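# Close the locker door until it latches

## Task

Push the locker's door closed so that its latch engages and it stays shut without the robot holding it. Swinging the door open hard fails the job, and so does the robot toppling or being left leaning.

## Robot and tools

ROBOT. A LinearBot: a base that can drive in any direction, a column about 1.75 m tall, and a carriage that slides 0 to 1.0 m up it (lift_m). The carriage carries two identical six-joint arms, left and right, each with a two-finger gripper. Arm bases sit about 0.57 m + lift_m above the floor, and carriage parts hang about 0.15 m lower. A hand reaches 0.78 m from its shoulder but only about 0.38 m below its arm base. A hand is about 0.16 m long and 0.1 m wide (0.14 m open). Parked arm joints 1 to 6: 0, 0.05, 0.05, 1.45, 0, 0. With both arms parked the robot is about 0.95 m wide and 0.7 m long. Cameras: carriage_camera (fixed, looking forward and about 20 degrees down), left_wrist_camera and right_wrist_camera (looking past the fingertips). A fuller URDF lists 0.27 m forward and ±0.33 m sideways for the arm mounts.

FRAMES. Base frame: origin on the floor below the base centre, x forward, y left, z up. left_hand and right_hand are reported in it, as the point between that hand's finger pads, with quat_wxyz (hand z along the fingers, fingers open along hand y; straight up with joints 1, 5, 6 at 0 gives 1,0,0,0). Odometry frame is the base frame at the start of the scene; heading is positive left, -3.142 to 3.142, and counts wheel slip as travel.

TOOLS.
execute_actions(actions, cameras): actions is a list holding one action or none (empty just reports state and pictures). An action has "base", "joints" or both, started together.
- base: exactly one key, an offset from where the base last measured itself: translate_m (metres, forward +, -2 to 2), strafe_m (metres, left +, -2 to 2) or rotate_rad (radians, counter-clockwise/left +, -6.3 to 6.3).
- joints: a single object of absolute targets keyed by name, covering both arms and the lift. lift_m 0 to 1 m. Per arm (left_ and right_ prefixes, same ranges): joint1_rad -2.617 to 3.054 (turns the arm about vertical, 0 forward, + left); joint2_rad 0 to 3.141 (shoulder: 0 upper arm back level, 1.57 up, 3.14 forward level); joint3_rad 0 to 3.141 (elbow: 0 folded, 3.14 straight); joint4_rad -1.57 to 1.57 (wrist pitch, + lifts fingertips); joint5_rad -1.57 to 1.57 (wrist yaw, + turns fingertips right, opposite to joint1); joint6_rad -2.094 to 2.094 (roll about the fingers, + clockwise seen from forearm); gripper_m 0 to 0.093 m pad gap. Arm joints move at up to 1.8 rad/s (1-3) and 2.7 rad/s (4-6). One action lasts at most 15 s. Joints not named may keep pushing to earlier targets. Unknown keys or out-of-range numbers reject the whole call with no motion.
- cameras: list of carriage_camera, left_wrist_camera, right_wrist_camera or all; omitted/null means all, [] means none. The pictures line gives the image order.
wait(seconds 0 to 10): commands nothing, then reports like an empty action.
zoom_image(camera, region [x0,y0,x1,y1] pixels from top-left, at most 504x504): closer look at that camera's latest full image.
read_manual(section "licences"): licence texts only.
finished_scene(scene): ends the current scene (give its number) once the last command is held; irreversible; reports success. A reply with no tool call ends everything.

RESULTS. base_status and joint_status describe how the last accepted action ended: done (for the base, wheels turned the full amount, slip included; a 1-2 mm move may fall short yet say done); off_target (resting away from target, may still push); contact_stop or time_out (old target dropped, holds in place); "joint command not followed" with a cause line (a self-collision check withheld that arm's targets; its gripper still moves; joints say not_followed and may be retried every action until valid targets or a clear path). on_its_own lists what this call did not command; "held at" is the held target, not the position. motor_effort is percent of maximum, + toward larger joint values, bracket = peak; readings carry fixed and random error. A falling lift effort while lowering means a hand rests on something. drive_wheels larger at rest than after a free move means the base is still pressing. Joint torques are noisy total outputs. MOTOR HOT appears from 75 °C; 90 °C halts that arm 10 s; 100 °C makes the arm go limp and fall (OVER-TEMPERATURE FAULT, joint_status limit_stop_at_motor_heat: resend targets). Outstretched arms heat quickly. ARM HIT means an arm struck the robot hard. Hand position readings drift at long reach.

CAUTIONS. The base stops on contact only after the hit, sometimes late or never; it may roll on ~0.3 m after an arm touches something. After a blocked drive, back off about 0.2 m (or turn back), repeat if still pressed. Arms have no contact stop and spring to target once freed, so approach the door gently and do not fling it open. Never let the arms press or strike each other hard; if withheld, move the withheld arm clear first, then the other in a later action. Keep the carriage low and the arms in when moving; nothing reports tipping, only the pictures. Don't back into edges the column can catch. The simulation keeps running while you think, holding the last command. When the door has latched, open the gripper, withdraw the arm and move away so nothing holds the door.

Each tool is called by a JSON object that holds its "method" and its "body".

## Session

{"method": "execute_actions", "body": {"actions": []}}

Scene clock: 0.00 s.
Joint torques (N m, as the arm reports them, + toward a larger angle): no reading
base_odometry: x=+0.000 y=+0.000 heading=+0.000 (m, m, rad; odometry frame)
base_status: not commanded
joint_positions: lift_m=+0.300 left_joint1_rad=+0.021 left_joint2_rad=+0.052 left_joint3_rad=+0.069 left_joint4_rad=+1.498 left_joint5_rad=+0.008 left_joint6_rad=+0.010 left_gripper_m=+0.095 right_joint1_rad=-0.012 right_joint2_rad=+0.075 right_joint3_rad=+0.031 right_joint4_rad=+1.484 right_joint5_rad=+0.002 right_joint6_rad=+0.031 right_gripper_m=+0.095
joint_status: not commanded
motor_effort: lift_m=+15 drive_wheels=+0 (%)
left_hand: x=+0.2886 y=+0.3173 z=+1.3297 quat_wxyz=(+0.999, +0.004, +0.028, +0.015) (m; base frame)
right_hand: x=+0.3107 y=-0.3192 z=+1.3192 quat_wxyz=(+0.998, +0.002, +0.065, +0.010) (m; base frame)
pictures: carriage_camera, left_wrist_camera, right_wrist_camera
Images, in order (width x height): carriage_camera 504x504, left_wrist_camera 504x504, right_wrist_camera 504x504.

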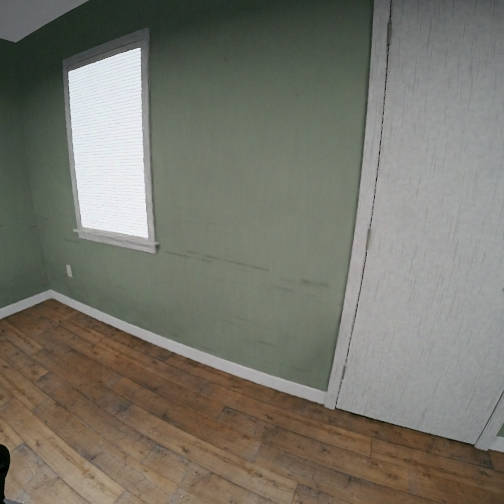

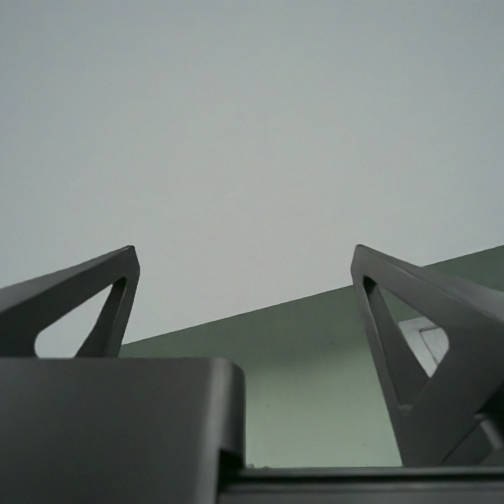

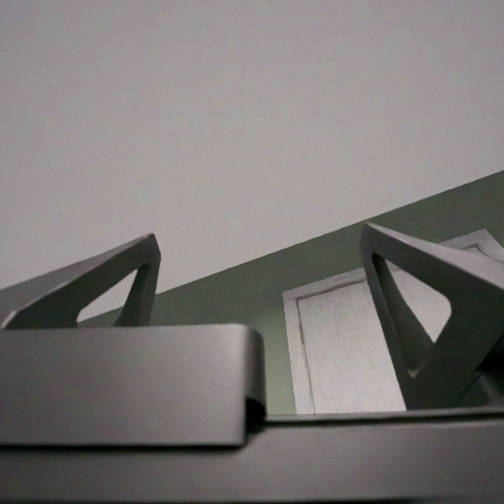

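No locker visible; look around.

{"method": "execute_actions", "body": {"actions": [{"base":{"rotate_rad":-1.5}}], "cameras": ["carriage_camera"]}}

{"method": "execute_actions", "body": {"actions": [{"base":{"rotate_rad":-1.5}}], "cameras": ["carriage_camera"]}}

{"method": "execute_actions", "body": {"actions": [{"base":{"rotate_rad":-1.5}}], "cameras": ["carriage_camera"]}}

Scene clock: 5.67 s.
Joint torques (N m, as the arm reports them, + toward a larger angle): left_arm=[-0.21  4.73  6.99 -0.35 -0.02  0.08] | right_arm=[ 0.06  3.71  6.67 -0.11 -0.02  0.03]
base_odometry: x=+0.000 y=+0.000 heading=-1.500 (m, m, rad; odometry frame)
base_status: done
joint_positions: lift_m=+0.300 left_joint1_rad=+0.021 left_joint2_rad=+0.052 left_joint3_rad=+0.069 left_joint4_rad=+1.498 left_joint5_rad=+0.008 left_joint6_rad=+0.010 left_gripper_m=+0.095 right_joint1_rad=-0.012 right_joint2_rad=+0.075 right_joint3_rad=+0.031 right_joint4_rad=+1.483 right_joint5_rad=+0.002 right_joint6_rad=+0.031 right_gripper_m=+0.095
joint_status: not commanded
motor_effort: lift_m=+15(15) drive_wheels=+3(7) (%)
left_hand: x=+0.2886 y=+0.3173 z=+1.3297 quat_wxyz=(+0.999, +0.004, +0.028, +0.015) (m; base frame)
right_hand: x=+0.3109 y=-0.3192 z=+1.3192 quat_wxyz=(+0.998, +0.002, +0.065, +0.010) (m; base frame)
pictures: carriage_camera
Images, in order (width x height): carriage_camera 504x504.

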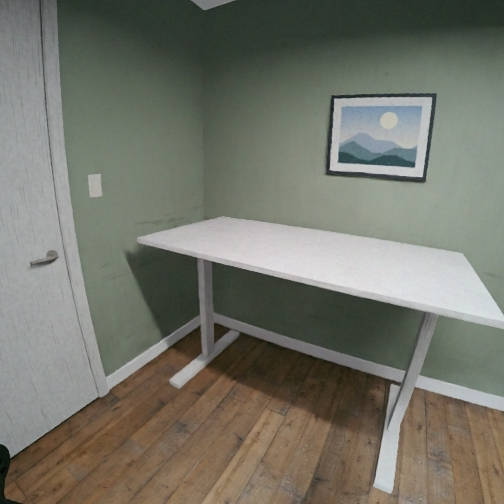

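Scene clock: 8.70 s.
Joint torques (N m, as the arm reports them, + toward a larger angle): left_arm=[-0.28  4.71  6.86 -0.42 -0.02  0.09] | right_arm=[-0.03  3.69  6.53 -0.24 -0.01  0.03]
base_odometry: x=+0.000 y=+0.000 heading=-2.999 (m, m, rad; odometry frame)
base_status: done
joint_positions: lift_m=+0.300 left_joint1_rad=+0.021 left_joint2_rad=+0.052 left_joint3_rad=+0.069 left_joint4_rad=+1.497 left_joint5_rad=+0.008 left_joint6_rad=+0.010 left_gripper_m=+0.095 right_joint1_rad=-0.012 right_joint2_rad=+0.075 right_joint3_rad=+0.031 right_joint4_rad=+1.483 right_joint5_rad=+0.002 right_joint6_rad=+0.031 right_gripper_m=+0.095
joint_status: not commanded
motor_effort: lift_m=+15(15) drive_wheels=+3(8) (%)
left_hand: x=+0.2887 y=+0.3173 z=+1.3297 quat_wxyz=(+0.999, +0.004, +0.028, +0.015) (m; base frame)
right_hand: x=+0.3110 y=-0.3192 z=+1.3192 quat_wxyz=(+0.998, +0.002, +0.066, +0.010) (m; base frame)
pictures: carriage_camera
Images, in order (width x height): carriage_camera 504x504.

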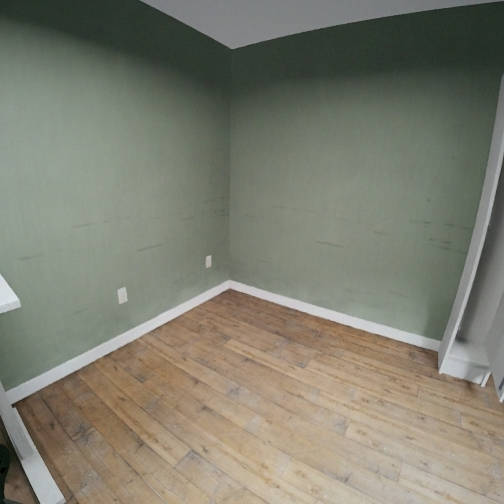

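Scene clock: 11.73 s.
Joint torques (N m, as the arm reports them, + toward a larger angle): left_arm=[-0.21  4.75  6.91 -0.33 -0.01  0.07] | right_arm=[ 0.01  3.6   6.75 -0.15 -0.03 -0.01]
base_odometry: x=+0.000 y=+0.000 heading=+1.784 (m, m, rad; odometry frame)
base_status: done
joint_positions: lift_m=+0.300 left_joint1_rad=+0.021 left_joint2_rad=+0.052 left_joint3_rad=+0.069 left_joint4_rad=+1.497 left_joint5_rad=+0.008 left_joint6_rad=+0.010 left_gripper_m=+0.095 right_joint1_rad=-0.012 right_joint2_rad=+0.075 right_joint3_rad=+0.031 right_joint4_rad=+1.483 right_joint5_rad=+0.002 right_joint6_rad=+0.031 right_gripper_m=+0.095
joint_status: not commanded
motor_effort: lift_m=+15(15) drive_wheels=+3(8) (%)
left_hand: x=+0.2887 y=+0.3173 z=+1.3297 quat_wxyz=(+0.999, +0.004, +0.028, +0.015) (m; base frame)
right_hand: x=+0.3110 y=-0.3192 z=+1.3192 quat_wxyz=(+0.998, +0.002, +0.066, +0.010) (m; base frame)
pictures: carriage_camera
Images, in order (width x height): carriage_camera 504x504.

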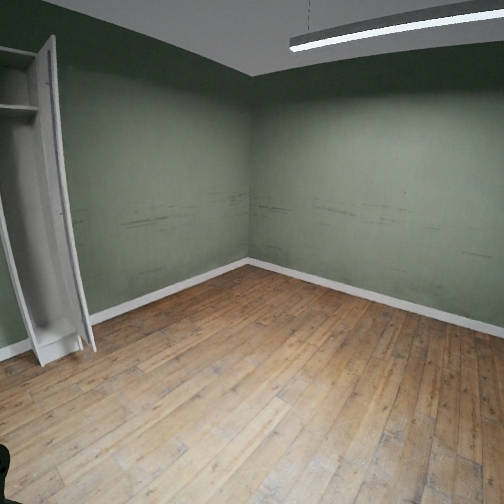

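{"method": "execute_actions", "body": {"actions": [{"base":{"rotate_rad":0.85}}], "cameras": ["carriage_camera"]}}

Scene clock: 15.07 s.
Joint torques (N m, as the arm reports them, + toward a larger angle): left_arm=[-0.24  4.72  6.68 -0.33 -0.01  0.09] | right_arm=[-0.03  3.68  6.8  -0.21 -0.01  0.01]
base_odometry: x=+0.000 y=+0.000 heading=+2.634 (m, m, rad; odometry frame)
base_status: done
joint_positions: lift_m=+0.300 left_joint1_rad=+0.021 left_joint2_rad=+0.052 left_joint3_rad=+0.069 left_joint4_rad=+1.497 left_joint5_rad=+0.008 left_joint6_rad=+0.010 left_gripper_m=+0.095 right_joint1_rad=-0.012 right_joint2_rad=+0.075 right_joint3_rad=+0.031 right_joint4_rad=+1.483 right_joint5_rad=+0.002 right_joint6_rad=+0.031 right_gripper_m=+0.095
joint_status: not commanded
motor_effort: lift_m=+15(15) drive_wheels=+4(6) (%)
left_hand: x=+0.2887 y=+0.3173 z=+1.3297 quat_wxyz=(+0.999, +0.004, +0.028, +0.015) (m; base frame)
right_hand: x=+0.3111 y=-0.3192 z=+1.3192 quat_wxyz=(+0.998, +0.002, +0.066, +0.010) (m; base frame)
pictures: carriage_camera
Images, in order (width x height): carriage_camera 504x504.

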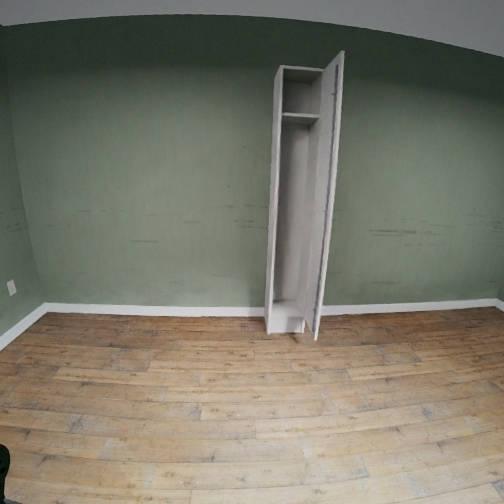

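{"method": "execute_actions", "body": {"actions": [{"base":{"strafe_m":-0.95},"joints":{"left_joint2_rad":1.4,"left_joint3_rad":1.4,"left_joint4_rad":0,"left_gripper_m":0,"lift_m":0.2}}], "cameras": []}}

{"method": "execute_actions", "body": {"actions": [{"base":{"translate_m":0.8}}]}}

Scene clock: 25.97 s.
Joint torques (N m, as the arm reports them, + toward a larger angle): left_arm=[-0.37 -7.05 11.44  2.43  0.05  0.08] | right_arm=[-0.07  3.73  6.44 -0.15 -0.02 -0.01]
base_odometry: x=+0.462 y=+0.830 heading=+2.634 (m, m, rad; odometry frame)
base_status: done
joint_positions: lift_m=+0.200 left_joint1_rad=+0.021 left_joint2_rad=+1.392 left_joint3_rad=+1.379 left_joint4_rad=+0.016 left_joint5_rad=+0.008 left_joint6_rad=+0.010 left_gripper_m=+0.001 right_joint1_rad=-0.012 right_joint2_rad=+0.075 right_joint3_rad=+0.031 right_joint4_rad=+1.483 right_joint5_rad=+0.002 right_joint6_rad=+0.031 right_gripper_m=+0.095
joint_status: all done
motor_effort: lift_m=+13(14) drive_wheels=-2(12) (%)
left_hand: x=+0.7394 y=+0.3267 z=+1.2243 quat_wxyz=(+0.708, -0.001, +0.706, +0.008) (m; base frame)
right_hand: x=+0.3110 y=-0.3192 z=+1.2199 quat_wxyz=(+0.998, +0.002, +0.066, +0.010) (m; base frame)
pictures: none
No camera images: the call's "cameras" was empty. Leave "cameras" out to get every camera's image.

Scene clock: 29.83 s.
Joint torques (N m, as the arm reports them, + toward a larger angle): left_arm=[-0.28 -7.14 11.47  2.53 -0.02  0.08] | right_arm=[ 0.07  3.79  6.69 -0.19 -0.04  0.01]
base_odometry: x=-0.237 y=+1.220 heading=+2.634 (m, m, rad; odometry frame)
base_status: done
joint_positions: lift_m=+0.200 left_joint1_rad=+0.021 left_joint2_rad=+1.392 left_joint3_rad=+1.379 left_joint4_rad=+0.015 left_joint5_rad=+0.008 left_joint6_rad=+0.010 left_gripper_m=+0.001 right_joint1_rad=-0.012 right_joint2_rad=+0.075 right_joint3_rad=+0.031 right_joint4_rad=+1.482 right_joint5_rad=+0.002 right_joint6_rad=+0.031 right_gripper_m=+0.095
joint_status: not commanded
motor_effort: lift_m=+13(13) drive_wheels=-2(9) (%)
left_hand: x=+0.7394 y=+0.3267 z=+1.2239 quat_wxyz=(+0.707, -0.001, +0.707, +0.008) (m; base frame)
right_hand: x=+0.3111 y=-0.3192 z=+1.2199 quat_wxyz=(+0.998, +0.002, +0.066, +0.010) (m; base frame)
pictures: carriage_camera, left_wrist_camera, right_wrist_camera
camera_calibration (this result's frames):
carriage_camera: T_world_to_cam=[[0.0476695, -0.998415, 0.0299341, -0.0410854], [-0.299029, -0.0428582, -0.953281, 1.20567], [0.953053, 0.0364913, -0.300598, 0.194362], [0, 0, 0, 1]] pos_world=[0.177251, 0.00355999, 1.209]
left_wrist_camera: T_world_to_cam=[[-0.018305, -0.999823, 0.00442118, 0.327186], [-0.571459, 0.00683374, -0.820602, 1.43429], [0.820426, -0.0175476, -0.571483, 0.220163], [0, 0, 0, 1]] pos_world=[0.645001, 0.32119, 1.30135]
right_wrist_camera: T_world_to_cam=[[0.0823828, -0.996566, -0.00828098, -0.333475], [0.695379, 0.0634329, -0.715838, 0.674933], [0.713905, 0.0532143, 0.698217, -0.934138], [0, 0, 0, 1]] pos_world=[0.225024, -0.325433, 1.13261]
Images, in order (width x height): carriage_camera 504x504, left_wrist_camera 504x504, right_wrist_camera 504x504.

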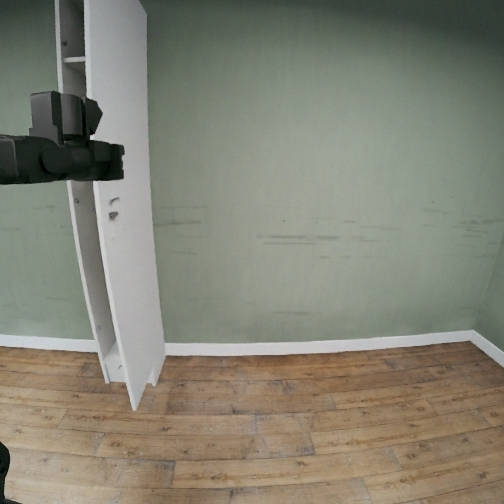

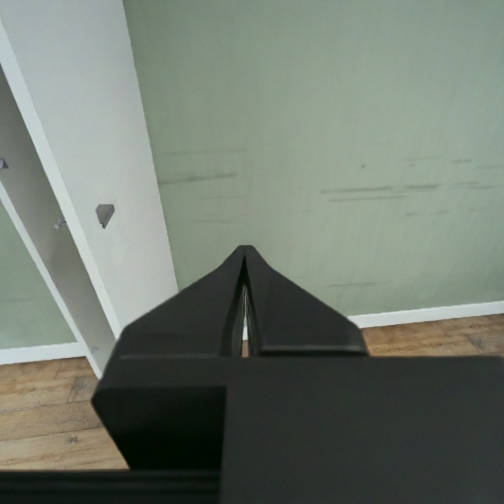

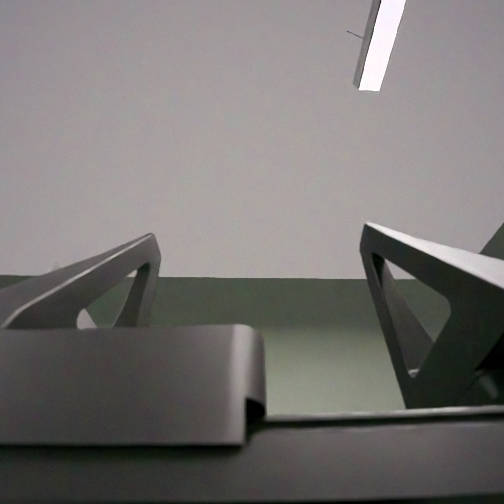

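{"method": "execute_actions", "body": {"actions": [{"base":{"translate_m":0.38}}], "cameras": ["carriage_camera","left_wrist_camera"]}}

{"method": "execute_actions", "body": {"actions": [{"base":{"strafe_m":0.15}}], "cameras": ["carriage_camera","left_wrist_camera"]}}

Scene clock: 37.70 s.
Joint torques (N m, as the arm reports them, + toward a larger angle): left_arm=[-0.34 -7.11 11.5   2.52 -0.02  0.08] | right_arm=[ 0.21  3.83  6.81 -0.13 -0.03  0.02]
base_odometry: x=-0.569 y=+1.405 heading=+2.633 (m, m, rad; odometry frame)
base_status: done
joint_positions: lift_m=+0.200 left_joint1_rad=+0.021 left_joint2_rad=+1.392 left_joint3_rad=+1.379 left_joint4_rad=+0.013 left_joint5_rad=+0.008 left_joint6_rad=+0.010 left_gripper_m=+0.001 right_joint1_rad=-0.012 right_joint2_rad=+0.075 right_joint3_rad=+0.031 right_joint4_rad=+1.482 right_joint5_rad=+0.002 right_joint6_rad=+0.031 right_gripper_m=+0.095
joint_status: not commanded
motor_effort: lift_m=+13(13) drive_wheels=-3(6) (%)
left_hand: x=+0.7394 y=+0.3267 z=+1.2235 quat_wxyz=(+0.707, -0.001, +0.707, +0.008) (m; base frame)
right_hand: x=+0.3111 y=-0.3192 z=+1.2199 quat_wxyz=(+0.998, +0.002, +0.066, +0.010) (m; base frame)
pictures: carriage_camera, left_wrist_camera
camera_calibration (this result's frames):
carriage_camera: T_world_to_cam=[[0.0476695, -0.998415, 0.0299341, -0.0410854], [-0.299029, -0.0428582, -0.953281, 1.20567], [0.953053, 0.0364913, -0.300598, 0.194362], [0, 0, 0, 1]] pos_world=[0.177251, 0.00355999, 1.209]
left_wrist_camera: T_world_to_cam=[[-0.0182982, -0.999823, 0.00448072, 0.32711], [-0.572711, 0.00680781, -0.819729, 1.43385], [0.819553, -0.0175657, -0.572734, 0.222129], [0, 0, 0, 1]] pos_world=[0.645119, 0.321192, 1.30112]
Images, in order (width x height): carriage_camera 504x504, left_wrist_camera 504x504.

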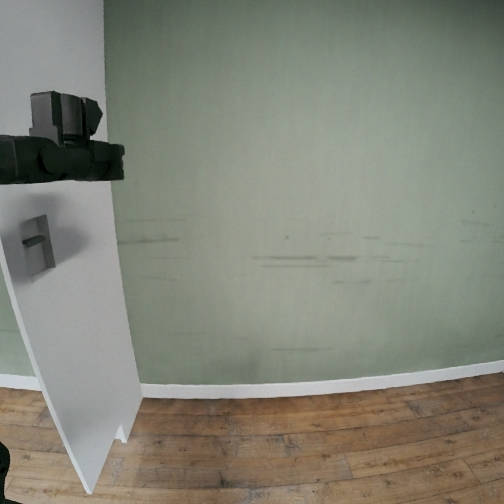

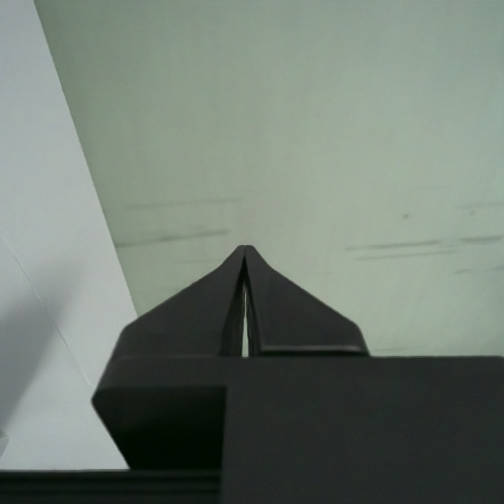

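Scene clock: 39.53 s.
Joint torques (N m, as the arm reports them, + toward a larger angle): left_arm=[-0.23 -6.94 11.51  2.5  -0.03  0.09] | right_arm=[ 0.07  3.54  6.58 -0.18 -0.02  0.02]
base_odometry: x=-0.642 y=+1.274 heading=+2.633 (m, m, rad; odometry frame)
base_status: done
joint_positions: lift_m=+0.200 left_joint1_rad=+0.021 left_joint2_rad=+1.392 left_joint3_rad=+1.379 left_joint4_rad=+0.013 left_joint5_rad=+0.008 left_joint6_rad=+0.010 left_gripper_m=+0.001 right_joint1_rad=-0.012 right_joint2_rad=+0.075 right_joint3_rad=+0.031 right_joint4_rad=+1.482 right_joint5_rad=+0.002 right_joint6_rad=+0.031 right_gripper_m=+0.095
joint_status: not commanded
motor_effort: lift_m=+13(13) drive_wheels=+1(10) (%)
left_hand: x=+0.7394 y=+0.3267 z=+1.2235 quat_wxyz=(+0.707, -0.001, +0.707, +0.008) (m; base frame)
right_hand: x=+0.3111 y=-0.3192 z=+1.2199 quat_wxyz=(+0.998, +0.002, +0.066, +0.010) (m; base frame)
pictures: carriage_camera, left_wrist_camera
camera_calibration (this result's frames):
carriage_camera: T_world_to_cam=[[0.0476695, -0.998415, 0.0299341, -0.0410854], [-0.299029, -0.0428582, -0.953281, 1.20567], [0.953053, 0.0364913, -0.300598, 0.194362], [0, 0, 0, 1]] pos_world=[0.177251, 0.00355999, 1.209]
left_wrist_camera: T_world_to_cam=[[-0.0182982, -0.999823, 0.00448072, 0.32711], [-0.572711, 0.00680781, -0.819729, 1.43385], [0.819553, -0.0175657, -0.572734, 0.222129], [0, 0, 0, 1]] pos_world=[0.645119, 0.321192, 1.30112]
Images, in order (width x height): carriage_camera 504x504, left_wrist_camera 504x504.

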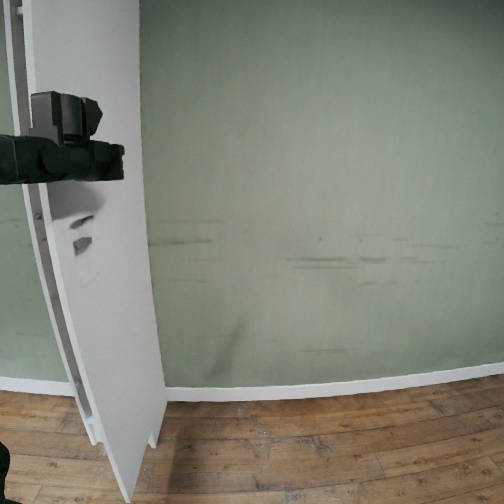

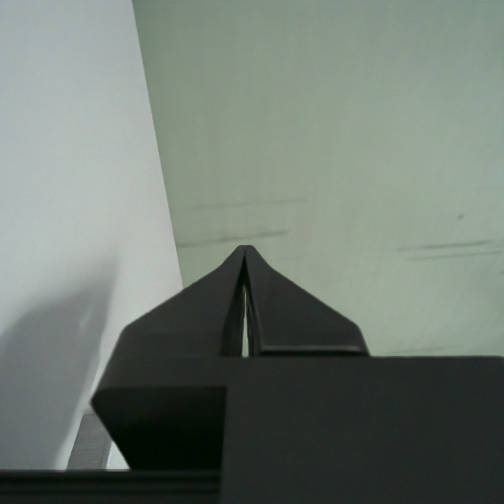

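{"method": "execute_actions", "body": {"actions": [{"base":{"strafe_m":0.15}}], "cameras": ["carriage_camera","left_wrist_camera"]}}

{"method": "execute_actions", "body": {"actions": [{"base":{"strafe_m":0.12}}], "cameras": ["carriage_camera","left_wrist_camera"]}}

Scene clock: 43.93 s.
Joint torques (N m, as the arm reports them, + toward a larger angle): left_arm=[ 0.43 -7.01 11.55  2.49 -0.1   0.08] | right_arm=[-0.03  3.7   6.63 -0.16 -0.06  0.02]
base_odometry: x=-0.716 y=+1.143 heading=+2.633 (m, m, rad; odometry frame)
base_status: done
joint_positions: lift_m=+0.200 left_joint1_rad=+0.013 left_joint2_rad=+1.392 left_joint3_rad=+1.379 left_joint4_rad=+0.013 left_joint5_rad=+0.015 left_joint6_rad=+0.010 left_gripper_m=+0.001 right_joint1_rad=-0.012 right_joint2_rad=+0.075 right_joint3_rad=+0.031 right_joint4_rad=+1.482 right_joint5_rad=+0.002 right_joint6_rad=+0.031 right_gripper_m=+0.095
joint_status: not commanded
motor_effort: lift_m=+13(13) drive_wheels=+1(8) (%)
left_hand: x=+0.7394 y=+0.3222 z=+1.2235 quat_wxyz=(+0.707, +0.004, +0.707, +0.003) (m; base frame)
right_hand: x=+0.3111 y=-0.3192 z=+1.2199 quat_wxyz=(+0.998, +0.002, +0.066, +0.010) (m; base frame)
pictures: carriage_camera, left_wrist_camera
camera_calibration (this result's frames):
carriage_camera: T_world_to_cam=[[0.0476695, -0.998415, 0.0299341, -0.0410854], [-0.299029, -0.0428582, -0.953281, 1.20567], [0.953053, 0.0364913, -0.300598, 0.194362], [0, 0, 0, 1]] pos_world=[0.177251, 0.00355999, 1.209]
left_wrist_camera: T_world_to_cam=[[-0.0320266, -0.999475, 0.00486401, 0.332198], [-0.572563, 0.0143576, -0.819735, 1.43137], [0.819235, -0.0290383, -0.572723, 0.225929], [0, 0, 0, 1]] pos_world=[0.645103, 0.318033, 1.30113]
Images, in order (width x height): carriage_camera 504x504, left_wrist_camera 504x504.

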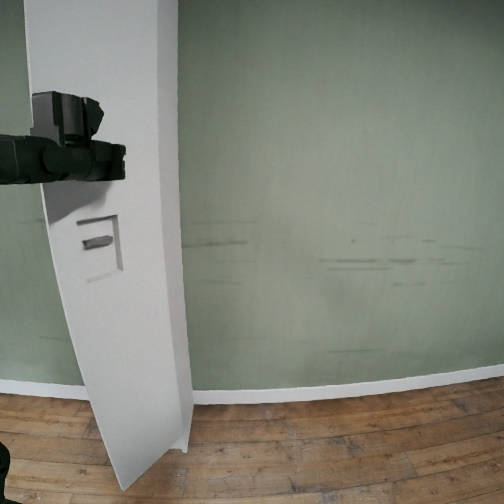

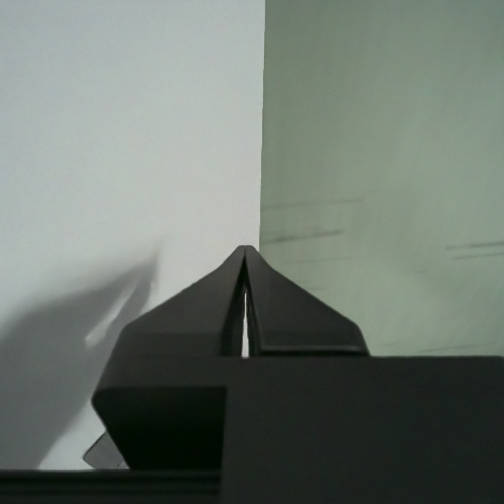

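Scene clock: 45.70 s.
Joint torques (N m, as the arm reports them, + toward a larger angle): left_arm=[ 0.73 -6.99 11.46  2.53 -0.04  0.11] | right_arm=[-0.06  3.8   6.63 -0.14 -0.01  0.01]
base_odometry: x=-0.774 y=+1.038 heading=+2.633 (m, m, rad; odometry frame)
base_status: done
joint_positions: lift_m=+0.200 left_joint1_rad=+0.012 left_joint2_rad=+1.392 left_joint3_rad=+1.379 left_joint4_rad=+0.012 left_joint5_rad=+0.016 left_joint6_rad=+0.009 left_gripper_m=+0.001 right_joint1_rad=-0.012 right_joint2_rad=+0.075 right_joint3_rad=+0.031 right_joint4_rad=+1.482 right_joint5_rad=+0.001 right_joint6_rad=+0.031 right_gripper_m=+0.095
joint_status: not commanded
motor_effort: lift_m=+13(13) drive_wheels=+1(10) (%)
left_hand: x=+0.7394 y=+0.3215 z=+1.2232 quat_wxyz=(+0.707, +0.004, +0.708, +0.002) (m; base frame)
right_hand: x=+0.3111 y=-0.3191 z=+1.2199 quat_wxyz=(+0.998, +0.002, +0.066, +0.010) (m; base frame)
pictures: carriage_camera, left_wrist_camera
camera_calibration (this result's frames):
carriage_camera: T_world_to_cam=[[0.0476695, -0.998415, 0.0299341, -0.0410854], [-0.299029, -0.0428582, -0.953281, 1.20567], [0.953053, 0.0364913, -0.300598, 0.194362], [0, 0, 0, 1]] pos_world=[0.177251, 0.00355999, 1.209]
left_wrist_camera: T_world_to_cam=[[-0.0343063, -0.999391, 0.00644289, 0.331198], [-0.573471, 0.0144051, -0.819099, 1.43103], [0.818507, -0.0317951, -0.573616, 0.228261], [0, 0, 0, 1]] pos_world=[0.645186, 0.31764, 1.30096]
Images, in order (width x height): carriage_camera 504x504, left_wrist_camera 504x504.

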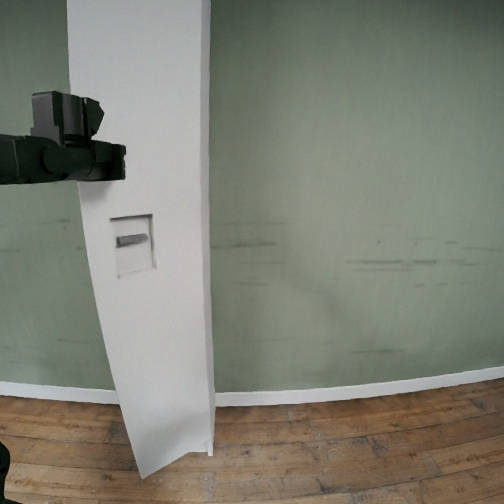

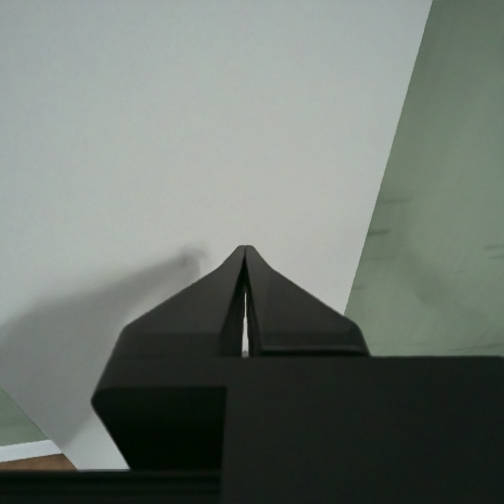

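{"method": "execute_actions", "body": {"actions": [{"base":{"strafe_m":0.06}}], "cameras": []}}

{"method": "execute_actions", "body": {"actions": [{"base":{"translate_m":0.08}}], "cameras": ["carriage_camera","left_wrist_camera"]}}

Scene clock: 49.10 s.
Joint torques (N m, as the arm reports them, + toward a larger angle): left_arm=[ 0.44 -7.08 11.56  2.51 -0.08  0.1 ] | right_arm=[-0.02  3.63  6.61 -0.15 -0.04  0.04]
base_odometry: x=-0.804 y=+0.986 heading=+2.633 (m, m, rad; odometry frame)
base_status: done
joint_positions: lift_m=+0.200 left_joint1_rad=+0.012 left_joint2_rad=+1.392 left_joint3_rad=+1.379 left_joint4_rad=+0.012 left_joint5_rad=+0.017 left_joint6_rad=+0.009 left_gripper_m=+0.001 right_joint1_rad=-0.012 right_joint2_rad=+0.075 right_joint3_rad=+0.031 right_joint4_rad=+1.482 right_joint5_rad=+0.001 right_joint6_rad=+0.031 right_gripper_m=+0.095
joint_status: not commanded
motor_effort: lift_m=+13(13) drive_wheels=+1(5) (%)
left_hand: x=+0.7394 y=+0.3213 z=+1.2232 quat_wxyz=(+0.707, +0.005, +0.708, +0.002) (m; base frame)
right_hand: x=+0.3111 y=-0.3190 z=+1.2199 quat_wxyz=(+0.998, +0.002, +0.066, +0.010) (m; base frame)
pictures: none
No camera images: the call's "cameras" was empty. Leave "cameras" out to get every camera's image.

Scene clock: 50.50 s.
Joint torques (N m, as the arm reports them, + toward a larger angle): left_arm=[ 0.53 -7.32 11.58  2.58 -0.11  0.11] | right_arm=[ 0.07  3.77  6.55 -0.15  0.01 -0.01]
base_odometry: x=-0.874 y=+1.025 heading=+2.633 (m, m, rad; odometry frame)
base_status: done
joint_positions: lift_m=+0.200 left_joint1_rad=+0.012 left_joint2_rad=+1.394 left_joint3_rad=+1.379 left_joint4_rad=+0.010 left_joint5_rad=+0.016 left_joint6_rad=+0.009 left_gripper_m=+0.001 right_joint1_rad=-0.012 right_joint2_rad=+0.075 right_joint3_rad=+0.031 right_joint4_rad=+1.482 right_joint5_rad=+0.001 right_joint6_rad=+0.031 right_gripper_m=+0.095
joint_status: not commanded
motor_effort: lift_m=+13(13) drive_wheels=+2(6) (%)
left_hand: x=+0.7398 y=+0.3214 z=+1.2223 quat_wxyz=(+0.706, +0.004, +0.709, +0.002) (m; base frame)
right_hand: x=+0.3111 y=-0.3190 z=+1.2199 quat_wxyz=(+0.998, +0.002, +0.066, +0.010) (m; base frame)
pictures: carriage_camera, left_wrist_camera
camera_calibration (this result's frames):
carriage_camera: T_world_to_cam=[[0.0476695, -0.998415, 0.0299341, -0.0410854], [-0.299029, -0.0428582, -0.953281, 1.20567], [0.953053, 0.0364913, -0.300598, 0.194362], [0, 0, 0, 1]] pos_world=[0.177251, 0.00355999, 1.209]
left_wrist_camera: T_world_to_cam=[[-0.0346677, -0.999377, 0.00658688, 0.331243], [-0.575963, 0.0145926, -0.817346, 1.43008], [0.816741, -0.0321293, -0.57611, 0.231866], [0, 0, 0, 1]] pos_world=[0.645781, 0.317618, 1.30027]
Images, in order (width x height): carriage_camera 504x504, left_wrist_camera 504x504.

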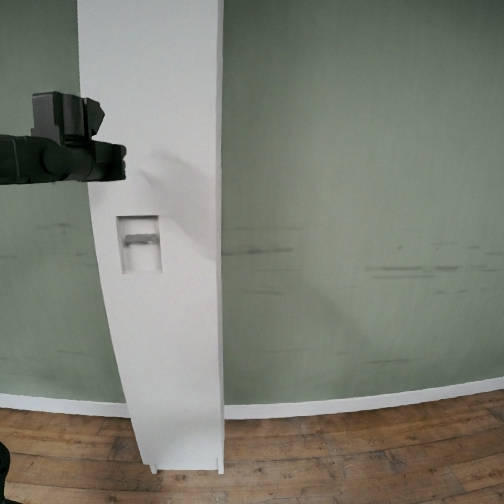

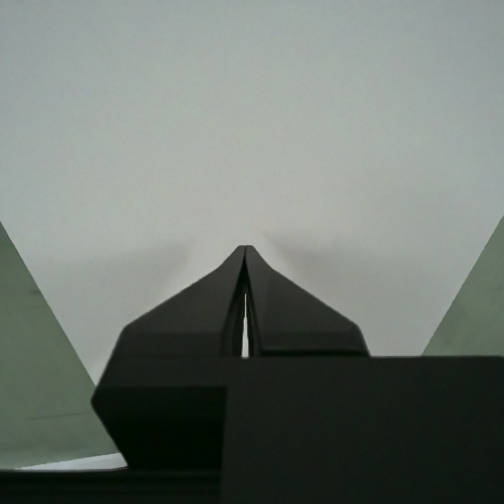

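Nearly shut; push a little more to latch.

{"method": "execute_actions", "body": {"actions": [{"base":{"translate_m":0.03}}], "cameras": ["carriage_camera"]}}

{"method": "execute_actions", "body": {"actions": [{"base":{"translate_m":-0.4}}], "cameras": ["carriage_camera"]}}

Scene clock: 53.53 s.
Joint torques (N m, as the arm reports them, + toward a larger angle): left_arm=[ 0.82 -6.99 11.44  2.6  -0.08  0.11] | right_arm=[ 0.02  3.78  6.8  -0.18 -0.05  0.02]
base_odometry: x=-0.900 y=+1.039 heading=+2.633 (m, m, rad; odometry frame)
base_status: done
joint_positions: lift_m=+0.200 left_joint1_rad=+0.012 left_joint2_rad=+1.394 left_joint3_rad=+1.379 left_joint4_rad=+0.010 left_joint5_rad=+0.015 left_joint6_rad=+0.009 left_gripper_m=+0.001 right_joint1_rad=-0.012 right_joint2_rad=+0.075 right_joint3_rad=+0.031 right_joint4_rad=+1.482 right_joint5_rad=+0.001 right_joint6_rad=+0.031 right_gripper_m=+0.095
joint_status: not commanded
motor_effort: lift_m=+13(13) drive_wheels=+2(6) (%)
left_hand: x=+0.7398 y=+0.3215 z=+1.2222 quat_wxyz=(+0.705, +0.004, +0.709, +0.002) (m; base frame)
right_hand: x=+0.3112 y=-0.3190 z=+1.2199 quat_wxyz=(+0.998, +0.002, +0.066, +0.010) (m; base frame)
pictures: carriage_camera
camera_calibration (this result's frames):
carriage_camera: T_world_to_cam=[[0.0476695, -0.998415, 0.0299341, -0.0410854], [-0.299029, -0.0428582, -0.953281, 1.20567], [0.953053, 0.0364913, -0.300598, 0.194362], [0, 0, 0, 1]] pos_world=[0.177251, 0.00355999, 1.209]
Images, in order (width x height): carriage_camera 504x504.

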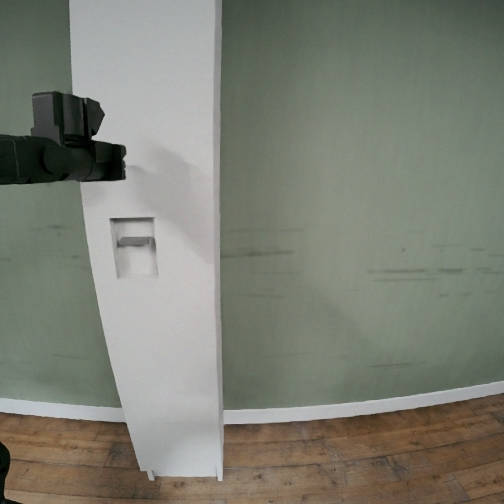

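Scene clock: 56.33 s.
Joint torques (N m, as the arm reports them, + toward a larger angle): left_arm=[ 0.53 -7.17 11.35  2.53 -0.07  0.1 ] | right_arm=[ 0.04  3.99  6.67 -0.2  -0.04 -0.01]
base_odometry: x=-0.551 y=+0.844 heading=+2.633 (m, m, rad; odometry frame)
base_status: done
joint_positions: lift_m=+0.200 left_joint1_rad=+0.012 left_joint2_rad=+1.394 left_joint3_rad=+1.379 left_joint4_rad=+0.010 left_joint5_rad=+0.015 left_joint6_rad=+0.009 left_gripper_m=+0.001 right_joint1_rad=-0.012 right_joint2_rad=+0.075 right_joint3_rad=+0.031 right_joint4_rad=+1.483 right_joint5_rad=+0.001 right_joint6_rad=+0.031 right_gripper_m=+0.095
joint_status: not commanded
motor_effort: lift_m=+13(13) drive_wheels=-1(8) (%)
left_hand: x=+0.7398 y=+0.3216 z=+1.2222 quat_wxyz=(+0.705, +0.004, +0.709, +0.002) (m; base frame)
right_hand: x=+0.3111 y=-0.3190 z=+1.2199 quat_wxyz=(+0.998, +0.002, +0.066, +0.010) (m; base frame)
pictures: carriage_camera
camera_calibration (this result's frames):
carriage_camera: T_world_to_cam=[[0.0476695, -0.998415, 0.0299341, -0.0410854], [-0.299029, -0.0428582, -0.953281, 1.20567], [0.953053, 0.0364913, -0.300598, 0.194362], [0, 0, 0, 1]] pos_world=[0.177251, 0.00355999, 1.209]
Images, in order (width x height): carriage_camera 504x504.

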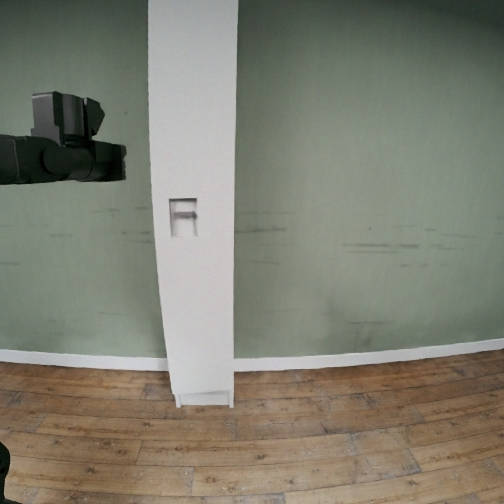

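{"method": "execute_actions", "body": {"actions": [{"base":{"translate_m":0.38,"strafe_m":0}}], "cameras": []}}

{"method": "execute_actions", "body": {"actions": [{"base":{"translate_m":0.38}}], "cameras": ["carriage_camera","left_wrist_camera"]}}

action 0: "base" must hold exactly one of rotate_rad, strafe_m, translate_m; got {"translate_m": 0.38, "strafe_m": 0}

Scene clock: 62.27 s.
Joint torques (N m, as the arm reports them, + toward a larger angle): left_arm=[ 0.51 -7.18 11.26  2.62 -0.08  0.11] | right_arm=[ 0.1   3.35  6.93 -0.19  0.02  0.04]
base_odometry: x=-0.883 y=+1.029 heading=+2.634 (m, m, rad; odometry frame)
base_status: done
joint_positions: lift_m=+0.200 left_joint1_rad=+0.012 left_joint2_rad=+1.394 left_joint3_rad=+1.379 left_joint4_rad=+0.010 left_joint5_rad=+0.015 left_joint6_rad=+0.009 left_gripper_m=+0.001 right_joint1_rad=-0.012 right_joint2_rad=+0.075 right_joint3_rad=+0.031 right_joint4_rad=+1.481 right_joint5_rad=+0.001 right_joint6_rad=+0.031 right_gripper_m=+0.095
joint_status: not commanded
motor_effort: lift_m=+13(13) drive_wheels=-2(10) (%)
left_hand: x=+0.7398 y=+0.3217 z=+1.2222 quat_wxyz=(+0.705, +0.004, +0.709, +0.002) (m; base frame)
right_hand: x=+0.3113 y=-0.3190 z=+1.2199 quat_wxyz=(+0.998, +0.002, +0.066, +0.010) (m; base frame)
pictures: carriage_camera, left_wrist_camera
camera_calibration (this result's frames):
carriage_camera: T_world_to_cam=[[0.0476695, -0.998415, 0.0299341, -0.0410854], [-0.299029, -0.0428582, -0.953281, 1.20567], [0.953053, 0.0364913, -0.300598, 0.194362], [0, 0, 0, 1]] pos_world=[0.177251, 0.00355999, 1.209]
left_wrist_camera: T_world_to_cam=[[-0.0331402, -0.999429, 0.00659735, 0.330379], [-0.576296, 0.0137155, -0.817126, 1.43026], [0.816569, -0.0308817, -0.576421, 0.231927], [0, 0, 0, 1]] pos_world=[0.645817, 0.317736, 1.30021]
Images, in order (width x height): carriage_camera 504x504, left_wrist_camera 504x504.

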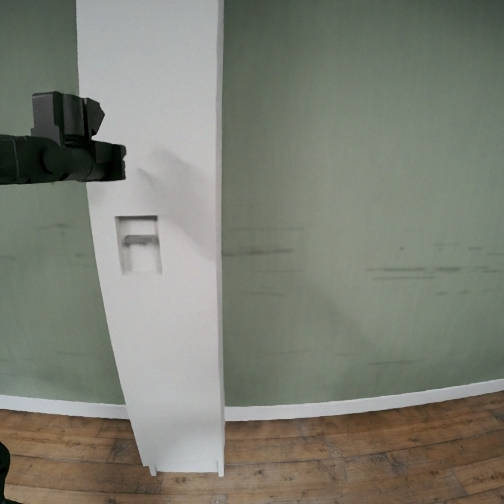

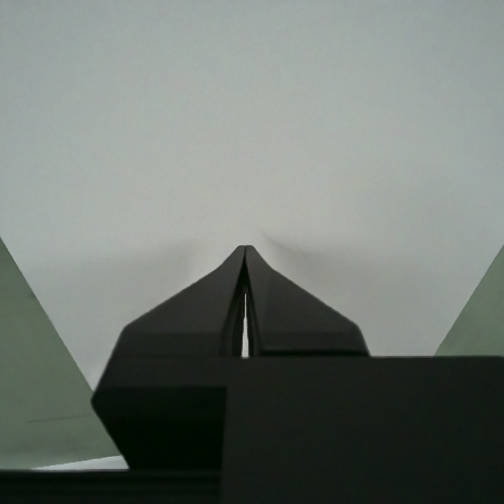

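{"method": "execute_actions", "body": {"actions": [{"base":{"translate_m":0.05}}], "cameras": ["carriage_camera"]}}

{"method": "execute_actions", "body": {"actions": [{"base":{"translate_m":0.03}}], "cameras": ["carriage_camera"]}}

Scene clock: 66.10 s.
Joint torques (N m, as the arm reports them, + toward a larger angle): left_arm=[ 0.5  -4.44 11.02  2.95  0.01  0.11] | right_arm=[ 0.21  3.72  6.69 -0.13 -0.03  0.02]
base_odometry: x=-0.926 y=+1.053 heading=+2.634 (m, m, rad; odometry frame)
base_status: done
joint_positions: lift_m=+0.200 left_joint1_rad=+0.013 left_joint2_rad=+1.368 left_joint3_rad=+1.383 left_joint4_rad=-0.029 left_joint5_rad=+0.002 left_joint6_rad=+0.009 left_gripper_m=+0.001 right_joint1_rad=-0.012 right_joint2_rad=+0.075 right_joint3_rad=+0.031 right_joint4_rad=+1.481 right_joint5_rad=+0.001 right_joint6_rad=+0.031 right_gripper_m=+0.095
joint_status: not commanded
motor_effort: lift_m=+13(13) drive_wheels=+4(12) (%)
left_hand: x=+0.7315 y=+0.3242 z=+1.2257 quat_wxyz=(+0.702, -0.001, +0.712, +0.007) (m; base frame)
right_hand: x=+0.3115 y=-0.3191 z=+1.2199 quat_wxyz=(+0.998, +0.002, +0.067, +0.010) (m; base frame)
pictures: carriage_camera
camera_calibration (this result's frames):
carriage_camera: T_world_to_cam=[[0.0476695, -0.998415, 0.0299341, -0.0410851], [-0.299029, -0.0428582, -0.953281, 1.20566], [0.953053, 0.0364913, -0.300598, 0.19436], [0, 0, 0, 1]] pos_world=[0.177251, 0.00355999, 1.20899]
Images, in order (width x height): carriage_camera 504x504.

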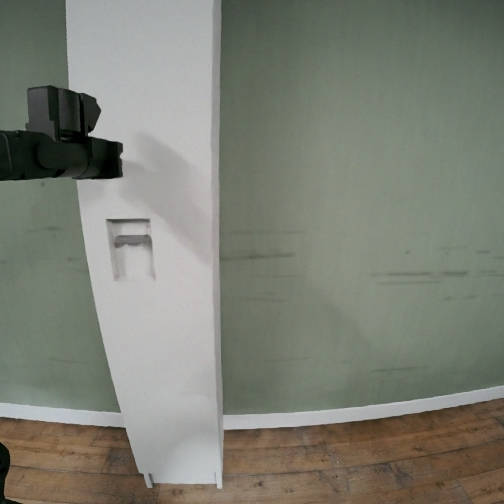

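Scene clock: 67.07 s.
Joint torques (N m, as the arm reports them, + toward a larger angle): left_arm=[ 0.36  2.35 10.92  4.15  0.03  0.09] | right_arm=[-0.04  3.84  6.49 -0.16 -0.04  0.02]
base_odometry: x=-0.953 y=+1.067 heading=+2.635 (m, m, rad; odometry frame)
base_status: done
joint_positions: lift_m=+0.200 left_joint1_rad=+0.014 left_joint2_rad=+1.307 left_joint3_rad=+1.383 left_joint4_rad=-0.137 left_joint5_rad=+0.003 left_joint6_rad=+0.009 left_gripper_m=+0.001 right_joint1_rad=-0.012 right_joint2_rad=+0.075 right_joint3_rad=+0.031 right_joint4_rad=+1.482 right_joint5_rad=+0.001 right_joint6_rad=+0.031 right_gripper_m=+0.095
joint_status: not commanded
motor_effort: lift_m=+13(13) drive_wheels=+7(13) (%)
left_hand: x=+0.7108 y=+0.3241 z=+1.2258 quat_wxyz=(+0.685, -0.001, +0.728, +0.007) (m; base frame)
right_hand: x=+0.3112 y=-0.3191 z=+1.2199 quat_wxyz=(+0.998, +0.002, +0.066, +0.010) (m; base frame)
pictures: carriage_camera
camera_calibration (this result's frames):
carriage_camera: T_world_to_cam=[[0.0476695, -0.998415, 0.0299341, -0.0410845], [-0.299029, -0.0428582, -0.953281, 1.20564], [0.953053, 0.0364913, -0.300598, 0.194353], [0, 0, 0, 1]] pos_world=[0.177251, 0.00355999, 1.20897]
Images, in order (width x height): carriage_camera 504x504.

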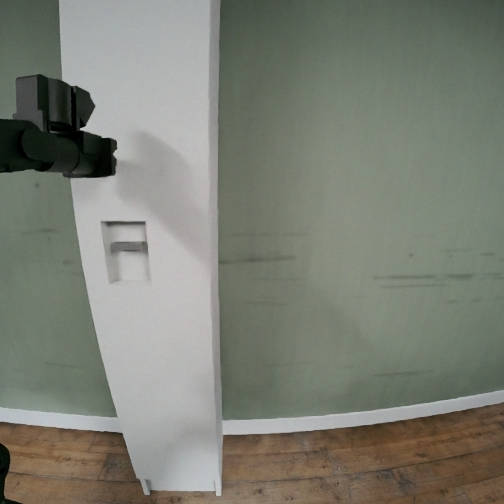

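Pressed firmly against the stop.

{"method": "execute_actions", "body": {"actions": [{"base":{"translate_m":-0.45}}], "cameras": ["carriage_camera"]}}

{"method": "finished_scene", "body": {"scene": 1}}

Scene clock: 71.93 s.
Joint torques (N m, as the arm reports them, + toward a larger angle): left_arm=[ 0.39 -6.95 11.04  2.73  0.03  0.1 ] | right_arm=[ 0.13  3.7   6.53 -0.14 -0.01  0.01]
base_odometry: x=-0.559 y=+0.849 heading=+2.635 (m, m, rad; odometry frame)
base_status: done
joint_positions: lift_m=+0.200 left_joint1_rad=+0.014 left_joint2_rad=+1.392 left_joint3_rad=+1.383 left_joint4_rad=-0.001 left_joint5_rad=+0.003 left_joint6_rad=+0.009 left_gripper_m=+0.001 right_joint1_rad=-0.012 right_joint2_rad=+0.075 right_joint3_rad=+0.031 right_joint4_rad=+1.482 right_joint5_rad=+0.001 right_joint6_rad=+0.031 right_gripper_m=+0.095
joint_status: not commanded
motor_effort: lift_m=+13(13) drive_wheels=-1(16) (%)
left_hand: x=+0.7391 y=+0.3244 z=+1.2222 quat_wxyz=(+0.703, -0.001, +0.711, +0.007) (m; base frame)
right_hand: x=+0.3111 y=-0.3191 z=+1.2199 quat_wxyz=(+0.998, +0.002, +0.066, +0.010) (m; base frame)
pictures: carriage_camera
camera_calibration (this result's frames):
carriage_camera: T_world_to_cam=[[0.0476695, -0.998415, 0.0299341, -0.0410845], [-0.299029, -0.0428582, -0.953281, 1.20564], [0.953053, 0.0364913, -0.300598, 0.194353], [0, 0, 0, 1]] pos_world=[0.177251, 0.00355999, 1.20897]
Images, in order (width x height): carriage_camera 504x504.

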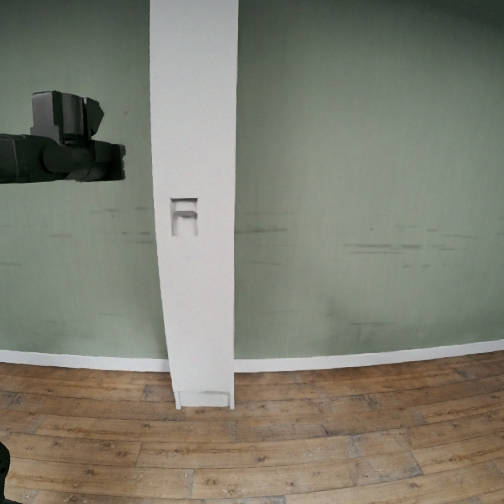

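The scene is finished: the task was done.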